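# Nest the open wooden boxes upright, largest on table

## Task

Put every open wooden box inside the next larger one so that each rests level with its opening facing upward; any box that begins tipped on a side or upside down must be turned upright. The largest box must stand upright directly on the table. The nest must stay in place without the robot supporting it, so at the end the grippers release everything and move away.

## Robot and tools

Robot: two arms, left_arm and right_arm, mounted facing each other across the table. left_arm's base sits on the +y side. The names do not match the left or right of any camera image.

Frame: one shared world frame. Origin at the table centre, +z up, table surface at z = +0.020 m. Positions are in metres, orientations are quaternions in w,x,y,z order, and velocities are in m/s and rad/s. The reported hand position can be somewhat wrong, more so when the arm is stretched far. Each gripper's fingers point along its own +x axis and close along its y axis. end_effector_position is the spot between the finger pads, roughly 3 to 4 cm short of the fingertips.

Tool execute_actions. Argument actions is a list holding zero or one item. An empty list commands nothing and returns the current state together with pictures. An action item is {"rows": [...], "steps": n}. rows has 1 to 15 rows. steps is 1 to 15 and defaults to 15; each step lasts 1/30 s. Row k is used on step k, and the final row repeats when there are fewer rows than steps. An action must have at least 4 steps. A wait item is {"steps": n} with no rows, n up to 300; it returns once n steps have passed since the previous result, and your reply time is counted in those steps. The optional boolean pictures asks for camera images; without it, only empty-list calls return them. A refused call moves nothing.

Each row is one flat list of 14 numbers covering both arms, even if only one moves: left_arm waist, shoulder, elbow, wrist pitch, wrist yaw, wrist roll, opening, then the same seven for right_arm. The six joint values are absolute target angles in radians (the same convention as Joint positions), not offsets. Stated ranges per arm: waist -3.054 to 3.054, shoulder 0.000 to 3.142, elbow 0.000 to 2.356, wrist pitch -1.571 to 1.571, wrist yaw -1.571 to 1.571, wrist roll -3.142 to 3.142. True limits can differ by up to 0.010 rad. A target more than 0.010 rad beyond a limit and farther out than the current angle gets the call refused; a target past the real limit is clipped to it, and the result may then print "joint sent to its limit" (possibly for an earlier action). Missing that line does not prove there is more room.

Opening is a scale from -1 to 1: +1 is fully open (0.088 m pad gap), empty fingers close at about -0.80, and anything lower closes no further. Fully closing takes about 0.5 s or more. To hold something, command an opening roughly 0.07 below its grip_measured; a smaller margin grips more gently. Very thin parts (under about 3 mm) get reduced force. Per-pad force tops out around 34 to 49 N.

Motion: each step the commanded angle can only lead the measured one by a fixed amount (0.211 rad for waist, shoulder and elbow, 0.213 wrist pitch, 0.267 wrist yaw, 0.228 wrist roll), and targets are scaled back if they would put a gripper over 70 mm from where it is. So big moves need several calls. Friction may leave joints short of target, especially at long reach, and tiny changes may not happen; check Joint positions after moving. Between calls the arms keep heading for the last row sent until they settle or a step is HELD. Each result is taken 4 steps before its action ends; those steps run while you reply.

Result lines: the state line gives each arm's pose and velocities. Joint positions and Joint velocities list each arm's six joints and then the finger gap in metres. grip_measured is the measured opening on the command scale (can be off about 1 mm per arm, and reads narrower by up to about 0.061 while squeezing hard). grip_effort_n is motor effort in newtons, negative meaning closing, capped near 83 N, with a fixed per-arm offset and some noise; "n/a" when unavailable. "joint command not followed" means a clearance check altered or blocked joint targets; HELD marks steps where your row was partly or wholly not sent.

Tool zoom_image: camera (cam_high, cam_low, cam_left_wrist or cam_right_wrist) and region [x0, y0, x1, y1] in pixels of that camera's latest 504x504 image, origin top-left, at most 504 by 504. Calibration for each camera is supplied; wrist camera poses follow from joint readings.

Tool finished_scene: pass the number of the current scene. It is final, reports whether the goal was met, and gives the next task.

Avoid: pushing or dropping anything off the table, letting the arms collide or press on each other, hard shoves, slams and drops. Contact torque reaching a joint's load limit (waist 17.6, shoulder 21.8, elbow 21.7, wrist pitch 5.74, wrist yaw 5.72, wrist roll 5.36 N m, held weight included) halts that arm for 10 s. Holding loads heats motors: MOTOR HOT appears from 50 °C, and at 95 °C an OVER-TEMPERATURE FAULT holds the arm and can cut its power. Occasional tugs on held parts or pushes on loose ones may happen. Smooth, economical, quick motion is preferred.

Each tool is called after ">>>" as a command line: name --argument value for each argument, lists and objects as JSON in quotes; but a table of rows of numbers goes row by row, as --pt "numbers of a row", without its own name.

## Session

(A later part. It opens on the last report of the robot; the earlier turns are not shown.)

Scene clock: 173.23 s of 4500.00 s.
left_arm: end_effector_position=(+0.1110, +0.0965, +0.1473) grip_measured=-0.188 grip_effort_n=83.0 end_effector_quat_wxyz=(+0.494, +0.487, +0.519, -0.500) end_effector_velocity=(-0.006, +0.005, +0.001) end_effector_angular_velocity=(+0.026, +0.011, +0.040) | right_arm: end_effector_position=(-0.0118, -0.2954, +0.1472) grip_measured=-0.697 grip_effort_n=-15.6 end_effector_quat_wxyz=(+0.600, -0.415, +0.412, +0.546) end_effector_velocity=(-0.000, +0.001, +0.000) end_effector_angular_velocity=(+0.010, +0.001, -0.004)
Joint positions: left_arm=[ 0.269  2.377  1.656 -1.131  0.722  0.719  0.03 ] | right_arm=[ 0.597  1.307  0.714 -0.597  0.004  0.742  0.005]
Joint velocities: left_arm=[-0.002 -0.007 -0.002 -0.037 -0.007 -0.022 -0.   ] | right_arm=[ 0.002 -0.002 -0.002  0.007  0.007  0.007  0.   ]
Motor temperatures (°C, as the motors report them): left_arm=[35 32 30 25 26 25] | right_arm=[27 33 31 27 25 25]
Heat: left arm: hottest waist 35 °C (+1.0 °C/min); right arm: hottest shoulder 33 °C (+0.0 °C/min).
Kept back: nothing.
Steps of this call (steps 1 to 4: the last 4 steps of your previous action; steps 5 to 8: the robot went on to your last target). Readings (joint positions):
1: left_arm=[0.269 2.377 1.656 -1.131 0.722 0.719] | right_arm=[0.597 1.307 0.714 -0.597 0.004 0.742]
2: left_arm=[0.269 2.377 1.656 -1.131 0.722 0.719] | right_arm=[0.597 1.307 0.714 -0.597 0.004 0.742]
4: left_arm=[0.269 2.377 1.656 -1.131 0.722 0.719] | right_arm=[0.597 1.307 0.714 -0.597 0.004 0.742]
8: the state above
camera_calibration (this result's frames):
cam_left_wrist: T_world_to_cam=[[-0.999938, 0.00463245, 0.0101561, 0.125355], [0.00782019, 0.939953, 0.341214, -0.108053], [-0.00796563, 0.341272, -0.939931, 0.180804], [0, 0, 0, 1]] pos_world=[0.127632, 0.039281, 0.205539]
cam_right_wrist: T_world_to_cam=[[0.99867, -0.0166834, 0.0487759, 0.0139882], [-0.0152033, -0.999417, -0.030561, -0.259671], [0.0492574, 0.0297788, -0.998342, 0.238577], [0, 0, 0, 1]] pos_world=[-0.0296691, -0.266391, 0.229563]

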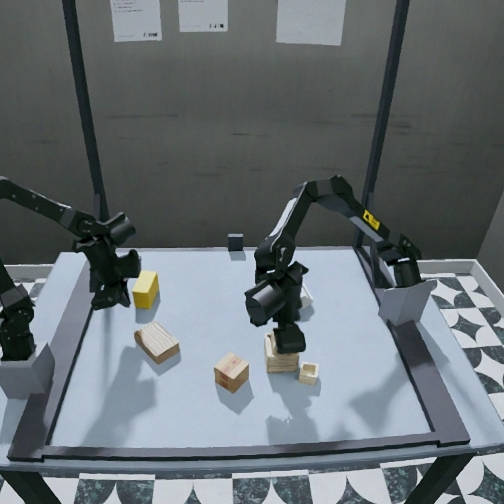

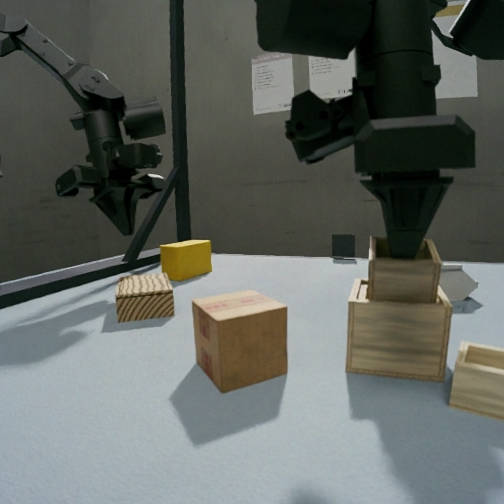

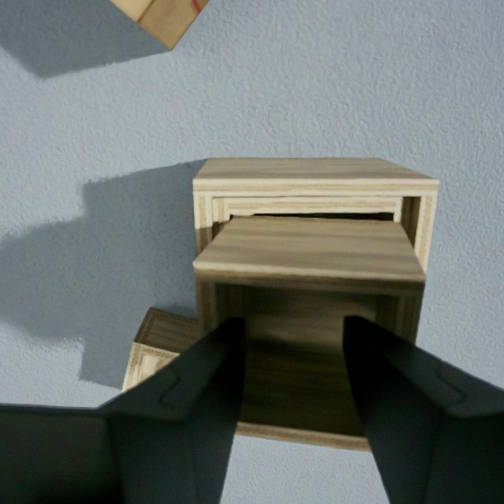

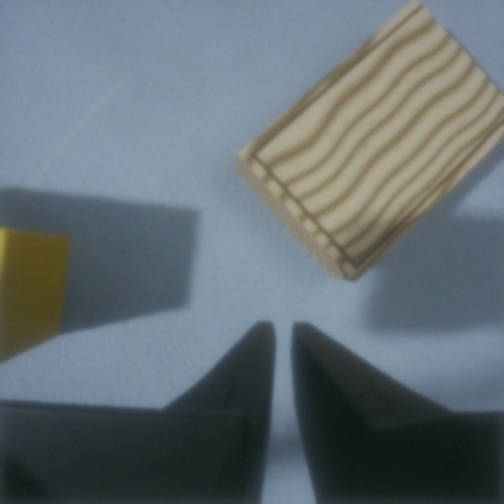

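>>> execute_actions --actions '[{"rows":[[0.262,2.375,1.656,-1.105,0.72,0.65,0.2,0.6,1.3,0.7,-0.6,0.0,0.74,-0.7]]}]'

>>> execute_actions --actions '[{"steps":8}]' --pictures true

>>> zoom_image --camera "cam_low" --region '[320, 180, 480, 340]'

Scene clock: 173.87 s of 4500.00 s.
left_arm: end_effector_position=(+0.1116, +0.0929, +0.1452) grip_measured=-0.188 grip_effort_n=83.0 end_effector_quat_wxyz=(+0.508, +0.477, +0.526, -0.488) end_effector_velocity=(+0.002, -0.002, -0.003) end_effector_angular_velocity=(+0.001, -0.012, +0.035) | right_arm: end_effector_position=(-0.0118, -0.2954, +0.1472) grip_measured=-0.697 grip_effort_n=-15.1 end_effector_quat_wxyz=(+0.600, -0.415, +0.412, +0.546) end_effector_velocity=(+0.005, -0.003, -0.000) end_effector_angular_velocity=(-0.018, -0.010, -0.009)
Joint positions: left_arm=[ 0.262  2.377  1.656 -1.11   0.722  0.657  0.03 ] | right_arm=[ 0.597  1.307  0.714 -0.597  0.004  0.742  0.005]
Joint velocities: left_arm=[-0.007  0.002 -0.002  0.022 -0.007 -0.051  0.   ] | right_arm=[-0.012 -0.002 -0.002 -0.022 -0.007 -0.007 -0.   ]
Motor temperatures (°C, as the motors report them): left_arm=[36 32 30 25 26 25] | right_arm=[27 33 31 27 25 25]
Heat: left arm: hottest waist 36 °C (+2.0 °C/min); right arm: hottest shoulder 33 °C (+0.0 °C/min).
Steps of this call (steps 1 to 8: the robot went on to your last target; steps 9 to 19: the first 11 steps of this action). Readings (joint positions):
9: left_arm=[0.269 2.377 1.656 -1.129 0.722 0.713] | right_arm=[0.597 1.307 0.714 -0.597 0.004 0.742]
10: left_arm=[0.268 2.377 1.656 -1.124 0.722 0.699] | right_arm=[0.597 1.307 0.714 -0.597 0.004 0.742]
12: left_arm=[0.266 2.377 1.656 -1.117 0.722 0.680] | right_arm=[0.597 1.307 0.714 -0.597 0.004 0.742]
16: left_arm=[0.262 2.377 1.656 -1.112 0.722 0.662] | right_arm=[0.597 1.307 0.714 -0.597 0.004 0.742]
19: the state above

Scene clock: 174.13 s of 4500.00 s.
left_arm: end_effector_position=(+0.1116, +0.0927, +0.1451) grip_measured=-0.188 grip_effort_n=83.0 end_effector_quat_wxyz=(+0.509, +0.476, +0.526, -0.487) end_effector_velocity=(-0.001, +0.002, -0.000) end_effector_angular_velocity=(+0.011, -0.001, +0.010) | right_arm: end_effector_position=(-0.0118, -0.2954, +0.1472) grip_measured=-0.697 grip_effort_n=-15.6 end_effector_quat_wxyz=(+0.600, -0.415, +0.412, +0.546) end_effector_velocity=(+0.002, +0.003, +0.001) end_effector_angular_velocity=(+0.011, -0.008, +0.014)
Joint positions: left_arm=[ 0.261  2.377  1.656 -1.109  0.722  0.654  0.03 ] | right_arm=[ 0.597  1.307  0.714 -0.597  0.004  0.742  0.005]
Joint velocities: left_arm=[-0.002 -0.002 -0.002 -0.007 -0.007 -0.007 -0.   ] | right_arm=[-0.007 -0.002 -0.002  0.007  0.007 -0.022 -0.   ]
Motor temperatures (°C, as the motors report them): left_arm=[36 32 30 25 26 25] | right_arm=[27 33 31 27 25 25]
Heat: left arm: hottest waist 36 °C (+2.0 °C/min); right arm: hottest shoulder 33 °C (+0.0 °C/min).
Kept back: nothing.
Steps of this call (steps 1 to 4: the last 4 steps of your previous action; steps 5 to 8: the robot went on to your last target). Readings (joint positions):
1: left_arm=[0.262 2.377 1.656 -1.109 0.722 0.656] | right_arm=[0.597 1.307 0.714 -0.597 0.004 0.742]
2: left_arm=[0.262 2.377 1.656 -1.109 0.722 0.656] | right_arm=[0.597 1.307 0.714 -0.597 0.004 0.742]
4: left_arm=[0.262 2.377 1.656 -1.109 0.722 0.655] | right_arm=[0.597 1.307 0.714 -0.597 0.004 0.742]
8: the state above
camera_calibration (this result's frames):
cam_left_wrist: T_world_to_cam=[[-0.999177, -0.0405562, 0.000488726, 0.131482], [-0.0380403, 0.941238, 0.335596, -0.0979403], [-0.0140705, 0.335301, -0.942006, 0.181618], [0, 0, 0, 1]] pos_world=[0.130204, 0.036621, 0.203889]
cam_right_wrist: T_world_to_cam=[[0.99867, -0.0166834, 0.0487759, 0.0139882], [-0.0152033, -0.999417, -0.030561, -0.259671], [0.0492574, 0.0297788, -0.998342, 0.238577], [0, 0, 0, 1]] pos_world=[-0.0296691, -0.266391, 0.229563]

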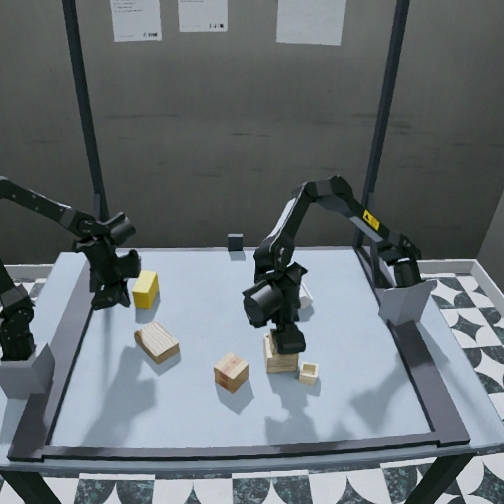

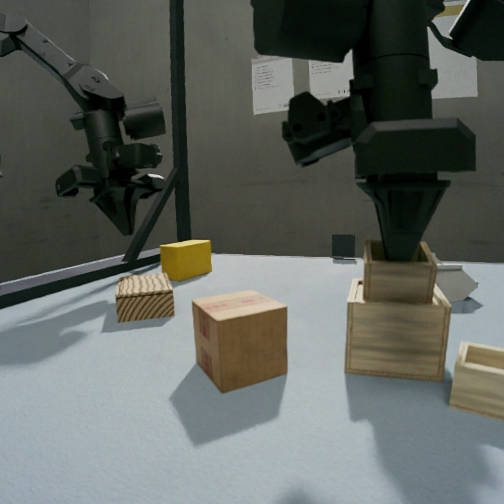

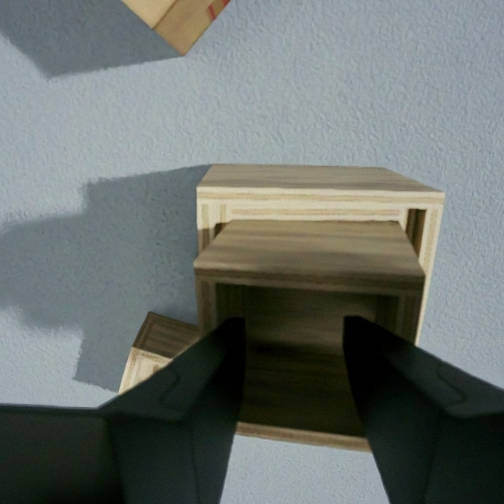

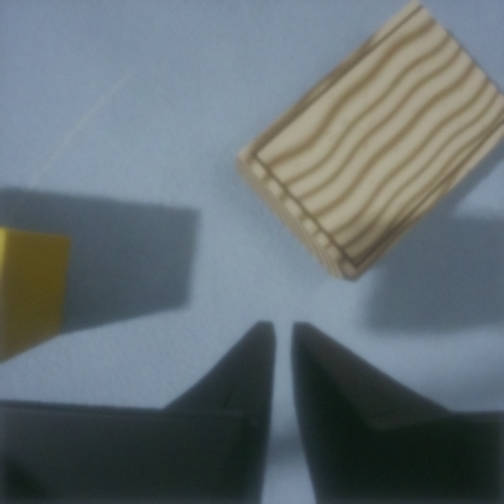

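Region (320, 180, 480, 340) of cam_low's 504x504 image, scaled by 3.150, with more detail than that image has.

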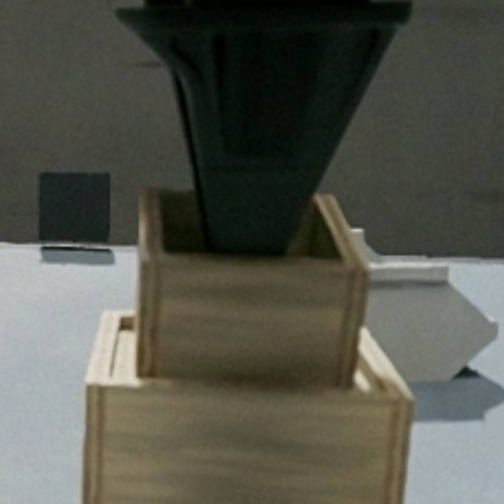

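>>> execute_actions --actions '[{"rows":[[0.238,2.40,1.656,-1.105,0.72,0.65,0.2,0.6,1.3,0.7,-0.6,0.0,0.74,-0.7]]}]'

>>> execute_actions --actions '[{"steps":8}]' --pictures true

>>> zoom_image --camera "cam_low" --region '[320, 180, 480, 340]'

Scene clock: 174.67 s of 4500.00 s.
left_arm: end_effector_position=(+0.1092, +0.0920, +0.1405) grip_measured=-0.188 grip_effort_n=83.0 end_effector_quat_wxyz=(+0.504, +0.479, +0.528, -0.487) end_effector_velocity=(+0.001, -0.001, +0.002) end_effector_angular_velocity=(-0.004, -0.012, +0.001) | right_arm: end_effector_position=(-0.0118, -0.2954, +0.1472) grip_measured=-0.697 grip_effort_n=-15.6 end_effector_quat_wxyz=(+0.600, -0.415, +0.412, +0.546) end_effector_velocity=(+0.002, -0.001, +0.001) end_effector_angular_velocity=(+0.003, -0.009, +0.003)
Joint positions: left_arm=[ 0.249  2.381  1.656 -1.107  0.721  0.652  0.03 ] | right_arm=[ 0.597  1.307  0.714 -0.597  0.004  0.742  0.005]
Joint velocities: left_arm=[ 0.002 -0.007 -0.002  0.007 -0.007 -0.007  0.   ] | right_arm=[-0.002 -0.007 -0.002 -0.007  0.007 -0.007 -0.   ]
Motor temperatures (°C, as the motors report them): left_arm=[36 32 30 25 26 25] | right_arm=[27 33 31 27 25 25]
Heat: left arm: hottest waist 36 °C (+2.0 °C/min); right arm: hottest shoulder 33 °C (+0.0 °C/min).
Steps of this call (steps 1 to 5: the robot went on to your last target; steps 6 to 16: the first 11 steps of this action). Readings (joint positions):
6: left_arm=[0.261 2.377 1.656 -1.109 0.722 0.654] | right_arm=[0.597 1.307 0.714 -0.597 0.004 0.742]
7: left_arm=[0.259 2.378 1.656 -1.108 0.722 0.653] | right_arm=[0.597 1.307 0.714 -0.597 0.004 0.742]
9: left_arm=[0.251 2.380 1.656 -1.107 0.722 0.653] | right_arm=[0.597 1.307 0.714 -0.597 0.004 0.742]
13: left_arm=[0.249 2.381 1.656 -1.107 0.721 0.652] | right_arm=[0.597 1.307 0.714 -0.597 0.004 0.742]
16: the state above

Scene clock: 174.93 s of 4500.00 s.
left_arm: end_effector_position=(+0.1092, +0.0920, +0.1405) grip_measured=-0.188 grip_effort_n=83.0 end_effector_quat_wxyz=(+0.504, +0.479, +0.528, -0.487) end_effector_velocity=(-0.000, +0.003, -0.002) end_effector_angular_velocity=(+0.014, +0.001, +0.013) | right_arm: end_effector_position=(-0.0118, -0.2954, +0.1472) grip_measured=-0.697 grip_effort_n=-16.5 end_effector_quat_wxyz=(+0.600, -0.415, +0.412, +0.546) end_effector_velocity=(-0.000, -0.001, +0.001) end_effector_angular_velocity=(-0.006, +0.002, +0.005)
Joint positions: left_arm=[ 0.249  2.381  1.656 -1.107  0.721  0.652  0.03 ] | right_arm=[ 0.597  1.307  0.714 -0.597  0.004  0.742  0.005]
Joint velocities: left_arm=[-0.002  0.002 -0.002 -0.007 -0.007 -0.007 -0.   ] | right_arm=[-0.002 -0.002  0.002 -0.007 -0.007 -0.007 -0.   ]
Motor temperatures (°C, as the motors report them): left_arm=[36 32 30 25 26 25] | right_arm=[27 33 31 27 25 25]
Heat: left arm: hottest waist 36 °C (+2.0 °C/min); right arm: hottest shoulder 33 °C (+0.0 °C/min).
Kept back: nothing.
Steps of this call (steps 1 to 4: the last 4 steps of your previous action; steps 5 to 8: the robot went on to your last target). Readings (joint positions):
1: left_arm=[0.249 2.381 1.656 -1.107 0.721 0.652] | right_arm=[0.597 1.307 0.714 -0.597 0.004 0.742]
2: left_arm=[0.249 2.381 1.656 -1.107 0.721 0.652] | right_arm=[0.597 1.307 0.714 -0.597 0.004 0.742]
4: left_arm=[0.249 2.381 1.656 -1.107 0.721 0.652] | right_arm=[0.597 1.307 0.714 -0.597 0.004 0.742]
8: the state above
camera_calibration (this result's frames):
cam_left_wrist: T_world_to_cam=[[-0.999396, -0.0345845, 0.00332495, 0.128122], [-0.0313127, 0.93803, 0.345137, -0.0975724], [-0.0150553, 0.344824, -0.938547, 0.176232], [0, 0, 0, 1]] pos_world=[0.127643, 0.0351877, 0.198652]
cam_right_wrist: T_world_to_cam=[[0.99867, -0.0166834, 0.0487759, 0.0139882], [-0.0152033, -0.999417, -0.030561, -0.259671], [0.0492574, 0.0297788, -0.998342, 0.238577], [0, 0, 0, 1]] pos_world=[-0.0296691, -0.266391, 0.229563]

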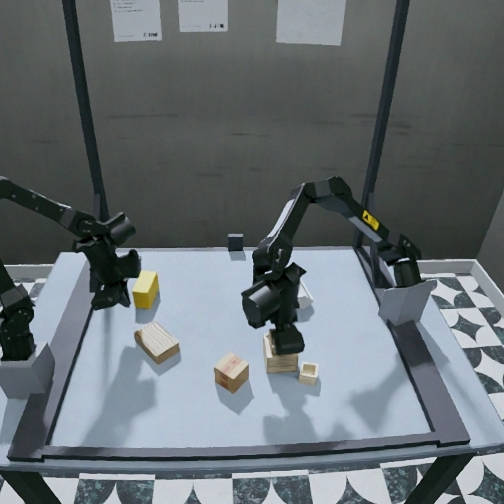

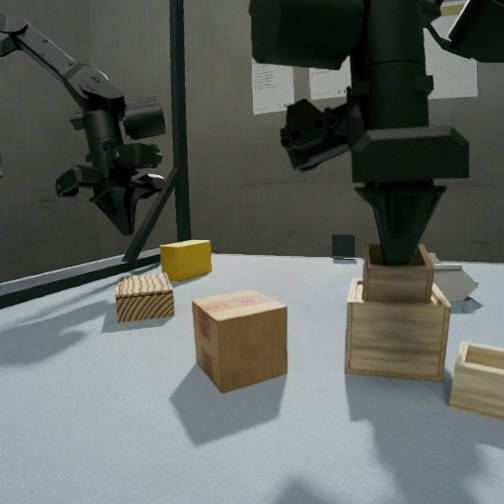

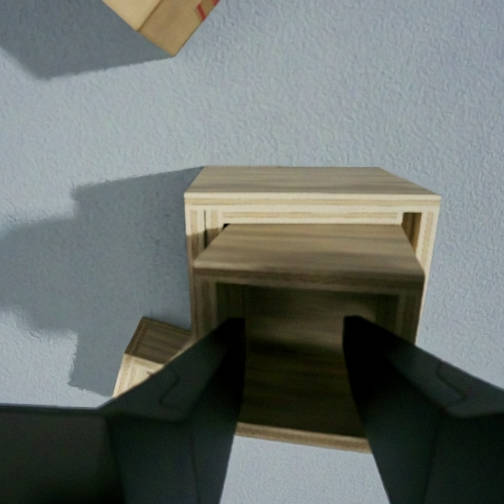

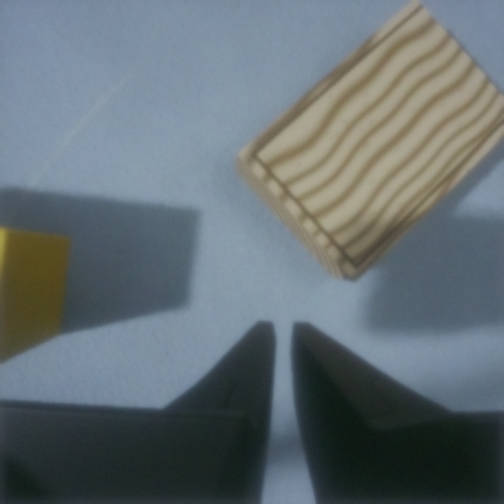

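Region (320, 180, 480, 340) of cam_low's 504x504 image, scaled by 3.150, with more detail than that image has.

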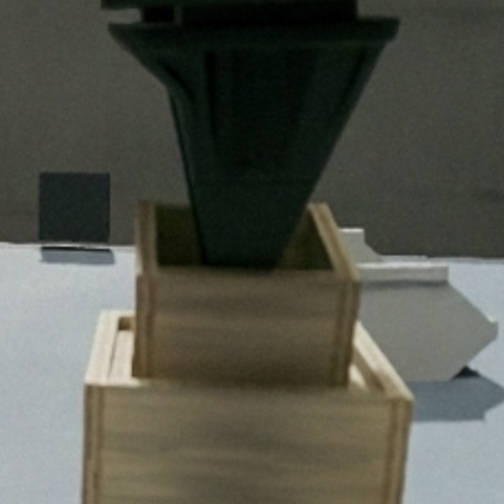

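>>> execute_actions --actions '[{"rows":[[0.249,2.385,1.656,-1.115,0.72,0.65,-0.6,0.6,1.3,0.7,-0.6,0.0,0.74,-0.7]]}]'

>>> execute_actions --actions '[{"steps":8}]' --pictures true

>>> zoom_image --camera "cam_low" --region '[320, 180, 480, 340]'

Scene clock: 175.43 s of 4500.00 s.
left_arm: end_effector_position=(+0.1086, +0.0927, +0.1403) grip_measured=-0.552 grip_effort_n=-18.4 end_effector_quat_wxyz=(+0.503, +0.479, +0.530, -0.486) end_effector_velocity=(-0.004, +0.003, -0.002) end_effector_angular_velocity=(+0.023, +0.007, +0.016) | right_arm: end_effector_position=(-0.0118, -0.2954, +0.1472) grip_measured=-0.697 grip_effort_n=-16.5 end_effector_quat_wxyz=(+0.600, -0.415, +0.412, +0.546) end_effector_velocity=(+0.003, -0.004, -0.001) end_effector_angular_velocity=(-0.021, -0.010, +0.001)
Joint positions: left_arm=[ 0.248  2.382  1.656 -1.112  0.721  0.652  0.012] | right_arm=[ 0.597  1.307  0.714 -0.597  0.004  0.742  0.005]
Joint velocities: left_arm=[-0.007 -0.002 -0.002 -0.022 -0.007 -0.007 -0.017] | right_arm=[-0.002 -0.002 -0.002 -0.022 -0.007 -0.007 -0.   ]
Motor temperatures (°C, as the motors report them): left_arm=[36 32 30 25 26 25] | right_arm=[27 33 31 27 25 25]
Heat: left arm: hottest waist 36 °C (+2.0 °C/min); right arm: hottest shoulder 33 °C (+0.0 °C/min).
Steps of this call (steps 1 to 4: the robot went on to your last target; steps 5 to 15: the first 11 steps of this action). Readings (joint positions):
5: left_arm=[0.249 2.382 1.656 -1.107 0.721 0.652] | right_arm=[0.597 1.307 0.714 -0.597 0.004 0.742]
6: left_arm=[0.249 2.382 1.656 -1.107 0.721 0.652] | right_arm=[0.597 1.307 0.714 -0.597 0.004 0.742]
8: left_arm=[0.249 2.382 1.656 -1.109 0.721 0.652] | right_arm=[0.597 1.307 0.714 -0.597 0.004 0.742]
12: left_arm=[0.248 2.382 1.656 -1.112 0.721 0.652] | right_arm=[0.597 1.307 0.714 -0.597 0.004 0.742]
15: the state above

Scene clock: 175.70 s of 4500.00 s.
left_arm: end_effector_position=(+0.1084, +0.0929, +0.1403) grip_measured=-0.592 grip_effort_n=-18.4 end_effector_quat_wxyz=(+0.503, +0.478, +0.531, -0.486) end_effector_velocity=(-0.006, +0.003, +0.000) end_effector_angular_velocity=(+0.010, +0.016, +0.035) | right_arm: end_effector_position=(-0.0118, -0.2954, +0.1472) grip_measured=-0.697 grip_effort_n=-15.6 end_effector_quat_wxyz=(+0.600, -0.415, +0.412, +0.546) end_effector_velocity=(+0.001, -0.002, -0.000) end_effector_angular_velocity=(-0.011, -0.006, +0.018)
Joint positions: left_arm=[ 0.248  2.382  1.656 -1.113  0.721  0.652  0.01 ] | right_arm=[ 0.597  1.307  0.714 -0.597  0.004  0.742  0.005]
Joint velocities: left_arm=[-0.002 -0.007 -0.007 -0.022  0.007 -0.022 -0.002] | right_arm=[-0.002 -0.002 -0.002 -0.007 -0.007 -0.022 -0.   ]
Motor temperatures (°C, as the motors report them): left_arm=[36 32 30 25 26 25] | right_arm=[27 33 31 27 25 25]
Heat: left arm: hottest waist 36 °C (+2.0 °C/min); right arm: hottest shoulder 33 °C (+0.0 °C/min).
Kept back: nothing.
Steps of this call (steps 1 to 4: the last 4 steps of your previous action; steps 5 to 8: the robot went on to your last target). Readings (joint positions):
1: left_arm=[0.248 2.382 1.656 -1.112 0.721 0.652] | right_arm=[0.597 1.307 0.714 -0.597 0.004 0.742]
2: left_arm=[0.248 2.382 1.656 -1.112 0.721 0.652] | right_arm=[0.597 1.307 0.714 -0.597 0.004 0.742]
4: left_arm=[0.248 2.382 1.656 -1.113 0.721 0.652] | right_arm=[0.597 1.307 0.714 -0.597 0.004 0.742]
8: the state above
camera_calibration (this result's frames):
cam_left_wrist: T_world_to_cam=[[-0.999226, -0.0387748, 0.0065801, 0.127257], [-0.0340373, 0.936411, 0.34925, -0.0985237], [-0.0197038, 0.348756, -0.937006, 0.175667], [0, 0, 0, 1]] pos_world=[0.127266, 0.0359279, 0.198174]
cam_right_wrist: T_world_to_cam=[[0.99867, -0.0166834, 0.0487759, 0.0139882], [-0.0152033, -0.999417, -0.030561, -0.259671], [0.0492574, 0.0297788, -0.998342, 0.238577], [0, 0, 0, 1]] pos_world=[-0.0296691, -0.266391, 0.229563]

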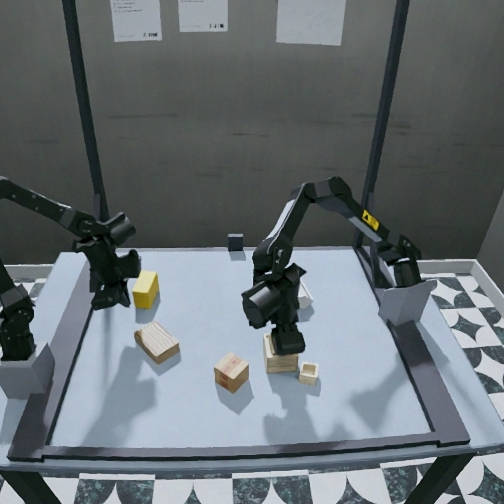

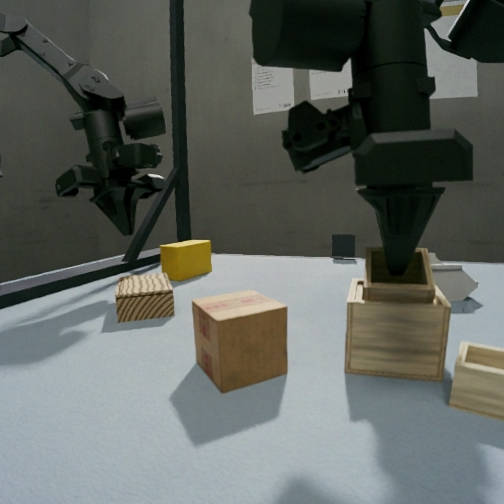

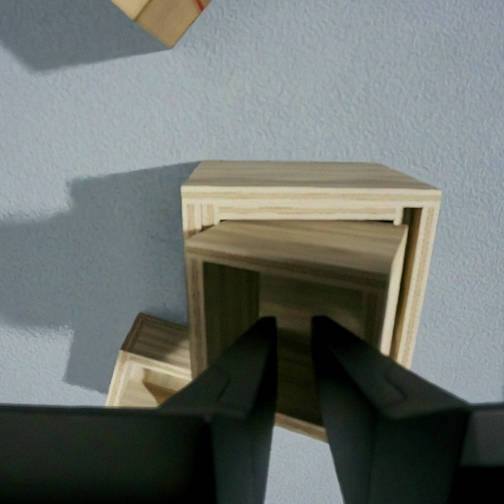

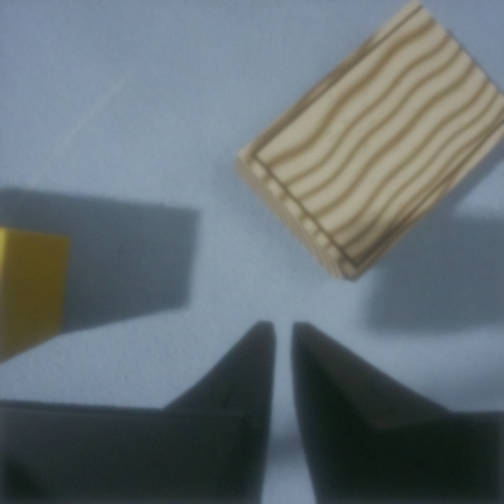

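Region (320, 180, 480, 340) of cam_low's 504x504 image, scaled by 3.150, with more detail than that image has.

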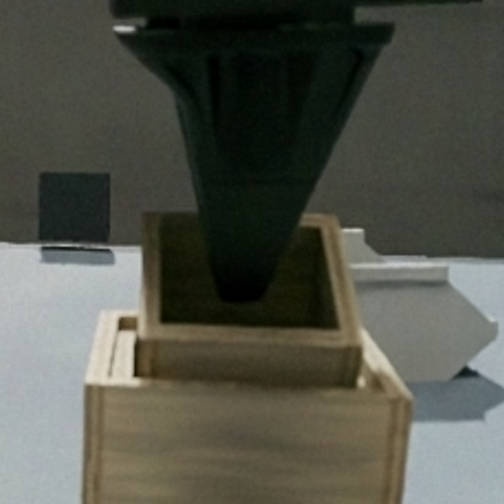

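>>> execute_actions --actions '[{"rows":[[0.265,2.42,1.656,-1.115,0.72,0.65,-0.7,0.6,1.3,0.7,-0.6,0.0,0.74,-0.7]]}]'

>>> execute_actions --actions '[{"steps":8}]' --pictures true

>>> zoom_image --camera "cam_low" --region '[320, 180, 480, 340]'

Scene clock: 176.23 s of 4500.00 s.
left_arm: end_effector_position=(+0.1161, +0.0991, +0.1357) grip_measured=-0.691 grip_effort_n=-18.8 end_effector_quat_wxyz=(+0.505, +0.471, +0.542, -0.479) end_effector_velocity=(+0.001, +0.004, -0.002) end_effector_angular_velocity=(+0.023, -0.009, -0.002) | right_arm: end_effector_position=(-0.0118, -0.2954, +0.1472) grip_measured=-0.697 grip_effort_n=-15.6 end_effector_quat_wxyz=(+0.600, -0.415, +0.412, +0.546) end_effector_velocity=(+0.002, -0.003, -0.002) end_effector_angular_velocity=(-0.015, -0.009, +0.017)
Joint positions: left_arm=[ 0.26   2.408  1.656 -1.114  0.721  0.652  0.005] | right_arm=[ 0.597  1.307  0.714 -0.597  0.004  0.742  0.005]
Joint velocities: left_arm=[-0.002  0.002 -0.002 -0.007 -0.022  0.007 -0.003] | right_arm=[-0.002 -0.002 -0.007 -0.007 -0.007 -0.022 -0.   ]
Motor temperatures (°C, as the motors report them): left_arm=[36 32 30 25 26 25] | right_arm=[27 33 31 27 25 25]
Heat: left arm: hottest waist 36 °C (+2.0 °C/min); right arm: hottest shoulder 33 °C (+0.0 °C/min).
Steps of this call (steps 1 to 5: the robot went on to your last target; steps 6 to 16: the first 11 steps of this action). Readings (joint positions):
6: left_arm=[0.249 2.383 1.656 -1.114 0.721 0.652] | right_arm=[0.597 1.307 0.714 -0.597 0.004 0.742]
7: left_arm=[0.249 2.386 1.656 -1.114 0.721 0.652] | right_arm=[0.597 1.307 0.714 -0.597 0.004 0.742]
9: left_arm=[0.252 2.393 1.656 -1.114 0.721 0.652] | right_arm=[0.597 1.307 0.714 -0.597 0.004 0.742]
13: left_arm=[0.259 2.407 1.656 -1.114 0.721 0.652] | right_arm=[0.597 1.307 0.714 -0.597 0.004 0.742]
16: the state above

Scene clock: 176.50 s of 4500.00 s.
left_arm: end_effector_position=(+0.1162, +0.0991, +0.1356) grip_measured=-0.696 grip_effort_n=-18.4 end_effector_quat_wxyz=(+0.505, +0.471, +0.542, -0.479) end_effector_velocity=(+0.000, +0.001, -0.001) end_effector_angular_velocity=(+0.006, -0.007, +0.018) | right_arm: end_effector_position=(-0.0118, -0.2954, +0.1472) grip_measured=-0.697 grip_effort_n=-15.6 end_effector_quat_wxyz=(+0.600, -0.415, +0.412, +0.546) end_effector_velocity=(+0.003, -0.001, +0.000) end_effector_angular_velocity=(+0.000, -0.007, -0.013)
Joint positions: left_arm=[ 0.26   2.409  1.656 -1.114  0.721  0.652  0.005] | right_arm=[ 0.597  1.307  0.714 -0.597  0.004  0.742  0.005]
Joint velocities: left_arm=[-0.002 -0.002 -0.007  0.007 -0.007 -0.022 -0.   ] | right_arm=[-0.002 -0.002 -0.002 -0.007  0.007  0.007 -0.   ]
Motor temperatures (°C, as the motors report them): left_arm=[36 32 30 25 26 25] | right_arm=[27 33 31 27 25 25]
Heat: left arm: hottest waist 36 °C (+2.0 °C/min); right arm: hottest shoulder 33 °C (+0.0 °C/min).
Kept back: nothing.
Steps of this call (steps 1 to 4: the last 4 steps of your previous action; steps 5 to 8: the robot went on to your last target). Readings (joint positions):
1: left_arm=[0.260 2.408 1.656 -1.114 0.721 0.652] | right_arm=[0.597 1.307 0.714 -0.597 0.004 0.742]
2: left_arm=[0.260 2.408 1.656 -1.114 0.721 0.652] | right_arm=[0.597 1.307 0.714 -0.597 0.004 0.742]
4: left_arm=[0.260 2.408 1.656 -1.114 0.721 0.652] | right_arm=[0.597 1.307 0.714 -0.597 0.004 0.742]
8: the state above
camera_calibration (this result's frames):
cam_left_wrist: T_world_to_cam=[[-0.997717, -0.0654171, 0.0167503, 0.136415], [-0.0551127, 0.932172, 0.357795, -0.100747], [-0.0390201, 0.356055, -0.93365, 0.170287], [0, 0, 0, 1]] pos_world=[0.137196, 0.0422058, 0.19275]
cam_right_wrist: T_world_to_cam=[[0.99867, -0.0166834, 0.0487759, 0.0139882], [-0.0152033, -0.999417, -0.030561, -0.259671], [0.0492574, 0.0297788, -0.998342, 0.238577], [0, 0, 0, 1]] pos_world=[-0.0296691, -0.266391, 0.229563]

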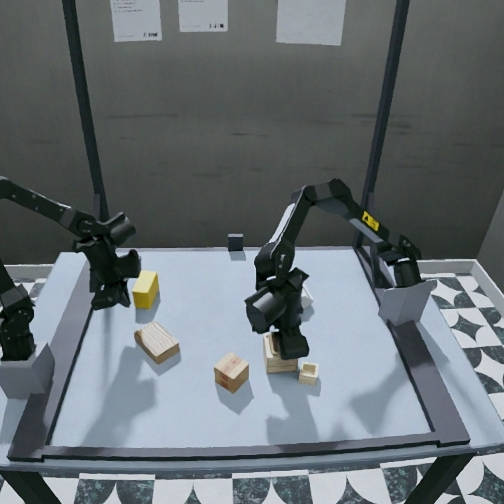

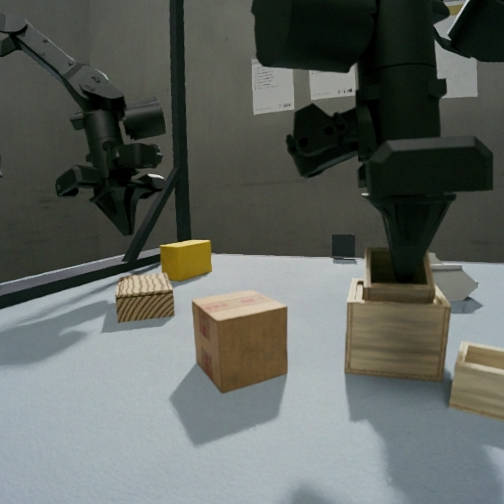

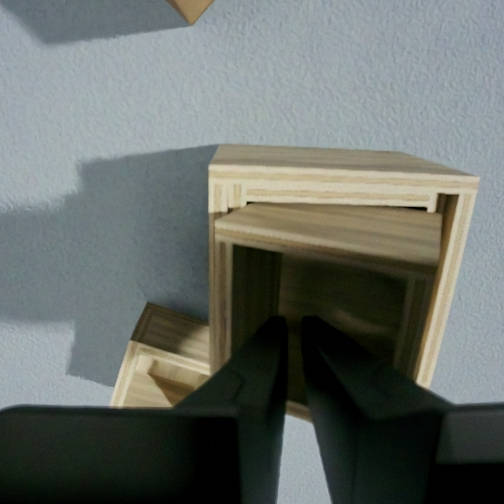

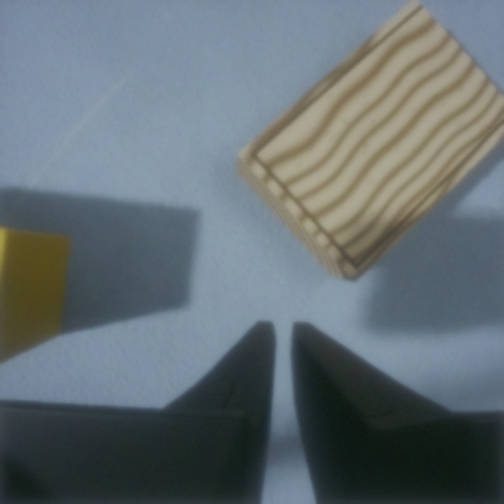

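Region (320, 180, 480, 340) of cam_low's 504x504 image, scaled by 3.150, with more detail than that image has.

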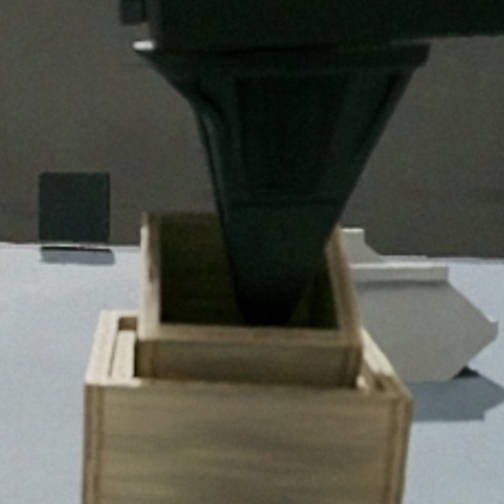

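>>> execute_actions --actions '[{"rows":[[0.275,2.445,1.656,-1.07,0.72,0.65,-0.7,0.6,1.3,0.7,-0.6,0.0,0.74,-0.7]]}]'

>>> execute_actions --actions '[{"steps":8}]' --pictures true

>>> zoom_image --camera "cam_low" --region '[320, 180, 480, 340]'

Scene clock: 177.07 s of 4500.00 s.
left_arm: end_effector_position=(+0.1273, +0.0997, +0.1309) grip_measured=-0.697 grip_effort_n=-17.9 end_effector_quat_wxyz=(+0.510, +0.470, +0.536, -0.481) end_effector_velocity=(+0.001, -0.005, +0.000) end_effector_angular_velocity=(-0.019, -0.008, -0.012) | right_arm: end_effector_position=(-0.0118, -0.2954, +0.1472) grip_measured=-0.697 grip_effort_n=-15.6 end_effector_quat_wxyz=(+0.600, -0.415, +0.412, +0.546) end_effector_velocity=(+0.003, -0.003, -0.002) end_effector_angular_velocity=(-0.006, -0.015, +0.005)
Joint positions: left_arm=[ 0.27   2.433  1.656 -1.076  0.721  0.652  0.005] | right_arm=[ 0.597  1.307  0.714 -0.597  0.004  0.742  0.005]
Joint velocities: left_arm=[-0.002 -0.002  0.002  0.022  0.007 -0.007 -0.   ] | right_arm=[ 0.002 -0.002 -0.007 -0.007  0.007 -0.007 -0.   ]
Motor temperatures (°C, as the motors report them): left_arm=[36 32 30 25 26 25] | right_arm=[27 33 31 27 25 25]
Heat: left arm: hottest waist 36 °C (+2.0 °C/min); right arm: hottest shoulder 33 °C (+0.0 °C/min).
Steps of this call (steps 1 to 6: the robot went on to your last target; steps 7 to 17: the first 11 steps of this action). Readings (joint positions):
7: left_arm=[0.260 2.410 1.656 -1.112 0.721 0.652] | right_arm=[0.597 1.307 0.714 -0.597 0.004 0.742]
8: left_arm=[0.261 2.413 1.656 -1.103 0.721 0.652] | right_arm=[0.597 1.307 0.714 -0.597 0.004 0.742]
10: left_arm=[0.264 2.421 1.656 -1.088 0.721 0.652] | right_arm=[0.597 1.307 0.714 -0.597 0.004 0.742]
14: left_arm=[0.269 2.432 1.656 -1.078 0.721 0.652] | right_arm=[0.597 1.307 0.714 -0.597 0.004 0.742]
17: the state above

Scene clock: 177.33 s of 4500.00 s.
left_arm: end_effector_position=(+0.1275, +0.0994, +0.1309) grip_measured=-0.697 grip_effort_n=-17.9 end_effector_quat_wxyz=(+0.510, +0.470, +0.535, -0.482) end_effector_velocity=(-0.001, -0.001, -0.002) end_effector_angular_velocity=(+0.006, -0.008, +0.012) | right_arm: end_effector_position=(-0.0118, -0.2954, +0.1472) grip_measured=-0.697 grip_effort_n=-15.6 end_effector_quat_wxyz=(+0.600, -0.415, +0.412, +0.546) end_effector_velocity=(-0.001, -0.004, -0.002) end_effector_angular_velocity=(-0.024, +0.011, -0.003)
Joint positions: left_arm=[ 0.27   2.433  1.656 -1.074  0.721  0.652  0.005] | right_arm=[ 0.597  1.307  0.714 -0.597  0.004  0.742  0.005]
Joint velocities: left_arm=[-0.007 -0.002 -0.002  0.007 -0.007 -0.022 -0.   ] | right_arm=[ 0.002  0.002 -0.002 -0.007 -0.022  0.007 -0.   ]
Motor temperatures (°C, as the motors report them): left_arm=[36 32 30 25 26 25] | right_arm=[27 33 31 27 25 25]
Heat: left arm: hottest waist 36 °C (+2.0 °C/min); right arm: hottest shoulder 33 °C (+0.0 °C/min).
Kept back: nothing.
Steps of this call (steps 1 to 4: the last 4 steps of your previous action; steps 5 to 8: the robot went on to your last target). Readings (joint positions):
1: left_arm=[0.270 2.433 1.656 -1.075 0.721 0.652] | right_arm=[0.597 1.307 0.714 -0.597 0.004 0.742]
2: left_arm=[0.270 2.433 1.656 -1.075 0.721 0.652] | right_arm=[0.597 1.307 0.714 -0.597 0.004 0.742]
4: left_arm=[0.270 2.433 1.656 -1.074 0.721 0.652] | right_arm=[0.597 1.307 0.714 -0.597 0.004 0.742]
8: the state above
camera_calibration (this result's frames):
cam_left_wrist: T_world_to_cam=[[-0.99805, -0.0619727, 0.00751393, 0.148749], [-0.0556429, 0.937695, 0.342977, -0.0972548], [-0.028301, 0.341889, -0.939314, 0.167014], [0, 0, 0, 1]] pos_world=[0.147774, 0.0433132, 0.189117]
cam_right_wrist: T_world_to_cam=[[0.99867, -0.0166834, 0.0487759, 0.0139882], [-0.0152033, -0.999417, -0.030561, -0.259671], [0.0492574, 0.0297788, -0.998342, 0.238577], [0, 0, 0, 1]] pos_world=[-0.0296691, -0.266391, 0.229563]

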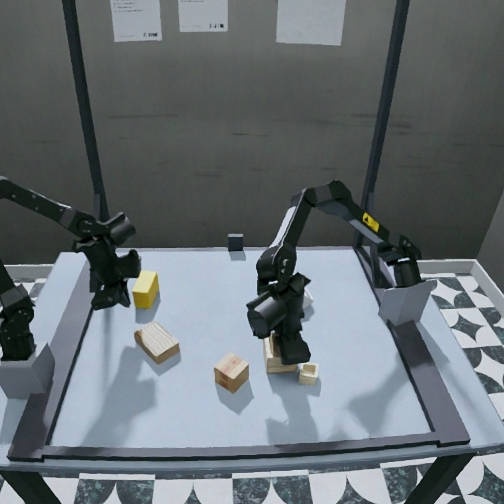

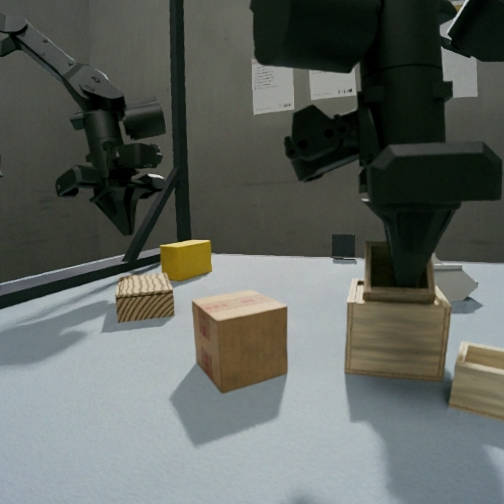

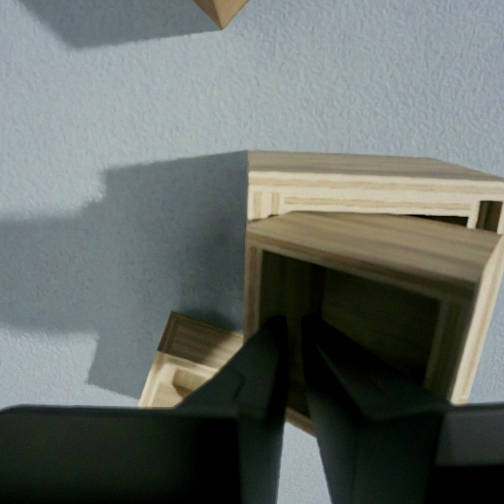

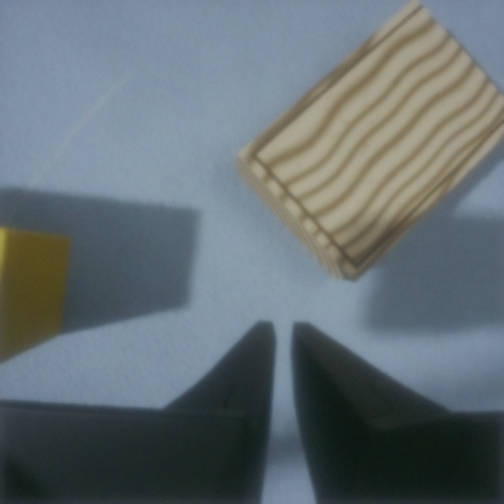

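Region (320, 180, 480, 340) of cam_low's 504x504 image, scaled by 3.150, with more detail than that image has.

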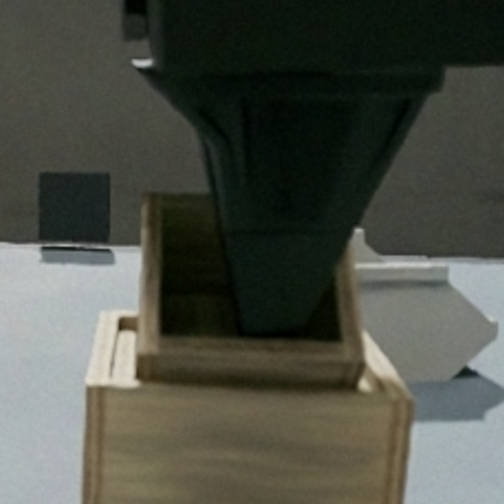

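>>> execute_actions --actions '[{"rows":[[0.248,2.385,1.656,-1.115,0.72,0.62,-0.7,0.6,1.3,0.7,-0.6,0.0,0.74,-0.7]]}]'

>>> execute_actions --actions '[{"rows":[[0.248,2.385,1.656,-1.115,0.72,0.62,0.2,0.6,1.3,0.7,-0.6,0.0,0.74,-0.7]]}]'

>>> execute_actions --actions '[{"rows":[[0.31,2.29,1.68,-1.15,0.72,0.62,0.2,0.6,1.3,0.7,-0.6,0.0,0.74,-0.7]]}]' --pictures true

>>> zoom_image --camera "cam_low" --region '[300, 140, 500, 340]'

Scene clock: 177.90 s of 4500.00 s.
left_arm: end_effector_position=(+0.1114, +0.0957, +0.1346) grip_measured=-0.697 grip_effort_n=-17.9 end_effector_quat_wxyz=(+0.507, +0.470, +0.544, -0.475) end_effector_velocity=(-0.007, +0.001, +0.006) end_effector_angular_velocity=(+0.009, -0.004, +0.021) | right_arm: end_effector_position=(-0.0118, -0.2954, +0.1472) grip_measured=-0.697 grip_effort_n=-15.1 end_effector_quat_wxyz=(+0.600, -0.415, +0.412, +0.546) end_effector_velocity=(+0.001, +0.000, -0.001) end_effector_angular_velocity=(-0.001, +0.005, +0.002)
Joint positions: left_arm=[ 0.247  2.4    1.656 -1.111  0.721  0.625  0.005] | right_arm=[ 0.597  1.307  0.714 -0.597  0.004  0.742  0.005]
Joint velocities: left_arm=[-0.002 -0.027 -0.007 -0.022 -0.007 -0.022 -0.   ] | right_arm=[-0.007 -0.002 -0.007  0.007 -0.007 -0.007 -0.   ]
Motor temperatures (°C, as the motors report them): left_arm=[36 32 30 25 26 25] | right_arm=[27 33 31 27 25 25]
Heat: left arm: hottest waist 36 °C (+2.0 °C/min); right arm: hottest shoulder 33 °C (+0.0 °C/min).
Steps of this call (steps 1 to 6: the robot went on to your last target; steps 7 to 17: the first 11 steps of this action). Readings (joint positions):
7: left_arm=[0.269 2.432 1.656 -1.075 0.721 0.649] | right_arm=[0.597 1.307 0.714 -0.597 0.004 0.742]
8: left_arm=[0.268 2.430 1.656 -1.082 0.721 0.643] | right_arm=[0.597 1.307 0.714 -0.597 0.004 0.742]
10: left_arm=[0.261 2.423 1.656 -1.098 0.721 0.634] | right_arm=[0.597 1.307 0.714 -0.597 0.004 0.742]
14: left_arm=[0.249 2.406 1.656 -1.108 0.721 0.627] | right_arm=[0.597 1.307 0.714 -0.597 0.004 0.742]
17: the state above

Scene clock: 178.40 s of 4500.00 s.
left_arm: end_effector_position=(+0.1104, +0.0945, +0.1391) grip_measured=-0.175 grip_effort_n=83.0 end_effector_quat_wxyz=(+0.510, +0.470, +0.541, -0.476) end_effector_velocity=(+0.000, +0.007, -0.007) end_effector_angular_velocity=(+0.075, -0.050, -0.011) | right_arm: end_effector_position=(-0.0118, -0.2954, +0.1472) grip_measured=-0.697 grip_effort_n=-16.0 end_effector_quat_wxyz=(+0.600, -0.415, +0.412, +0.546) end_effector_velocity=(+0.001, +0.003, +0.002) end_effector_angular_velocity=(+0.016, -0.000, +0.001)
Joint positions: left_arm=[ 0.251  2.389  1.657 -1.114  0.72   0.623  0.03 ] | right_arm=[ 0.597  1.307  0.714 -0.597  0.004  0.742  0.005]
Joint velocities: left_arm=[-0.027 -0.002 -0.002 -0.007 -0.081 -0.007 -0.   ] | right_arm=[-0.007 -0.007 -0.002  0.007  0.007 -0.007 -0.   ]
Motor temperatures (°C, as the motors report them): left_arm=[36 32 30 25 26 25] | right_arm=[27 33 31 27 25 25]
Heat: left arm: hottest waist 36 °C (+2.0 °C/min); right arm: hottest shoulder 33 °C (+0.0 °C/min).
Steps of this call (steps 1 to 4: the last 4 steps of your previous action; steps 5 to 15: the first 11 steps of this action). Readings (joint positions):
5: left_arm=[0.247 2.400 1.656 -1.113 0.721 0.623] | right_arm=[0.597 1.307 0.714 -0.597 0.004 0.742]
6: left_arm=[0.247 2.400 1.656 -1.113 0.721 0.623] | right_arm=[0.597 1.307 0.714 -0.597 0.004 0.742]
8: left_arm=[0.247 2.400 1.656 -1.113 0.721 0.623] | right_arm=[0.597 1.307 0.714 -0.597 0.004 0.742]
12: left_arm=[0.258 2.389 1.657 -1.114 0.721 0.623] | right_arm=[0.597 1.307 0.714 -0.597 0.004 0.742]
15: the state above

Scene clock: 178.90 s of 4500.00 s.
left_arm: end_effector_position=(+0.1068, +0.0855, +0.1842) grip_measured=-0.172 grip_effort_n=83.0 end_effector_quat_wxyz=(+0.541, +0.463, +0.507, -0.486) end_effector_velocity=(-0.005, +0.001, +0.006) end_effector_angular_velocity=(+0.005, -0.004, +0.011) | right_arm: end_effector_position=(-0.0118, -0.2954, +0.1472) grip_measured=-0.697 grip_effort_n=-15.1 end_effector_quat_wxyz=(+0.600, -0.415, +0.412, +0.546) end_effector_velocity=(-0.001, +0.001, +0.001) end_effector_angular_velocity=(+0.005, +0.010, +0.009)
Joint positions: left_arm=[ 0.308  2.3    1.676 -1.146  0.719  0.622  0.031] | right_arm=[ 0.597  1.307  0.714 -0.597  0.004  0.742  0.005]
Joint velocities: left_arm=[ 0.002 -0.022 -0.002 -0.022 -0.007 -0.007 -0.   ] | right_arm=[-0.002 -0.007 -0.002  0.007 -0.007 -0.007 -0.   ]
Motor temperatures (°C, as the motors report them): left_arm=[36 32 30 25 26 25] | right_arm=[27 33 31 27 25 25]
Heat: left arm: hottest waist 36 °C (+2.0 °C/min); right arm: hottest shoulder 33 °C (+0.0 °C/min).
Steps of this call (steps 1 to 4: the last 4 steps of your previous action; steps 5 to 15: the first 11 steps of this action). Readings (joint positions):
5: left_arm=[0.248 2.383 1.657 -1.115 0.719 0.623] | right_arm=[0.597 1.307 0.714 -0.597 0.004 0.742]
6: left_arm=[0.253 2.376 1.657 -1.124 0.719 0.623] | right_arm=[0.597 1.307 0.714 -0.597 0.004 0.742]
8: left_arm=[0.270 2.356 1.658 -1.137 0.719 0.623] | right_arm=[0.597 1.307 0.714 -0.597 0.004 0.742]
12: left_arm=[0.303 2.312 1.672 -1.143 0.719 0.622] | right_arm=[0.597 1.307 0.714 -0.597 0.004 0.742]
15: the state above
camera_calibration (this result's frames):
cam_left_wrist: T_world_to_cam=[[-0.996796, -0.0697657, -0.0391198, 0.135879], [-0.0778581, 0.95836, 0.274743, -0.0904566], [0.0183233, 0.276908, -0.960722, 0.225751], [0, 0, 0, 1]] pos_world=[0.124265, 0.0336576, 0.247051]
cam_right_wrist: T_world_to_cam=[[0.99867, -0.0166834, 0.0487759, 0.0139882], [-0.0152033, -0.999417, -0.030561, -0.259671], [0.0492574, 0.0297788, -0.998342, 0.238577], [0, 0, 0, 1]] pos_world=[-0.0296691, -0.266391, 0.229563]

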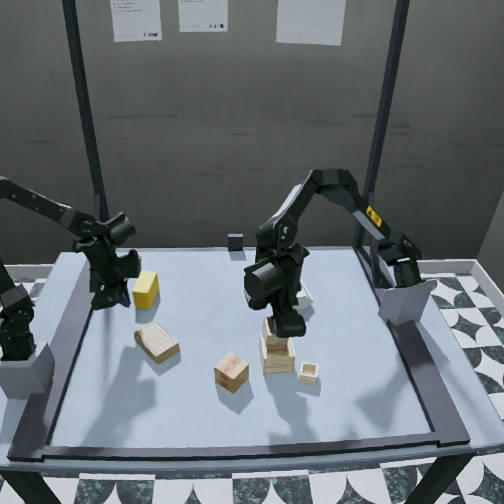

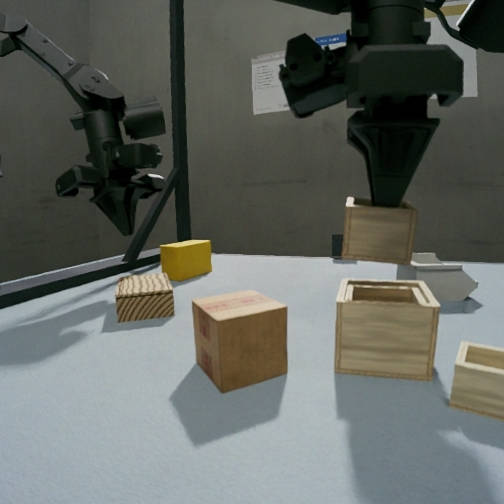

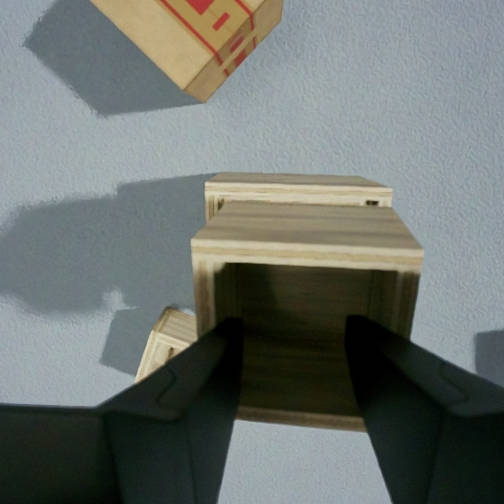

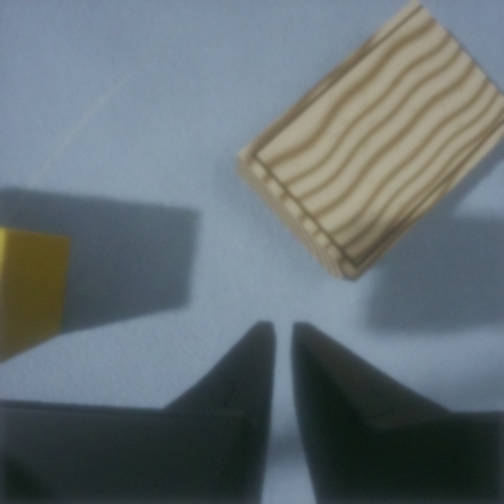

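Region (300, 140, 500, 340) of cam_low's 504x504 image, scaled by 2.520, with more detail than that image has.

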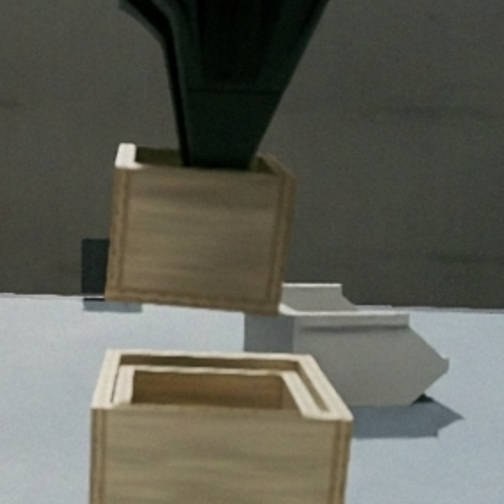

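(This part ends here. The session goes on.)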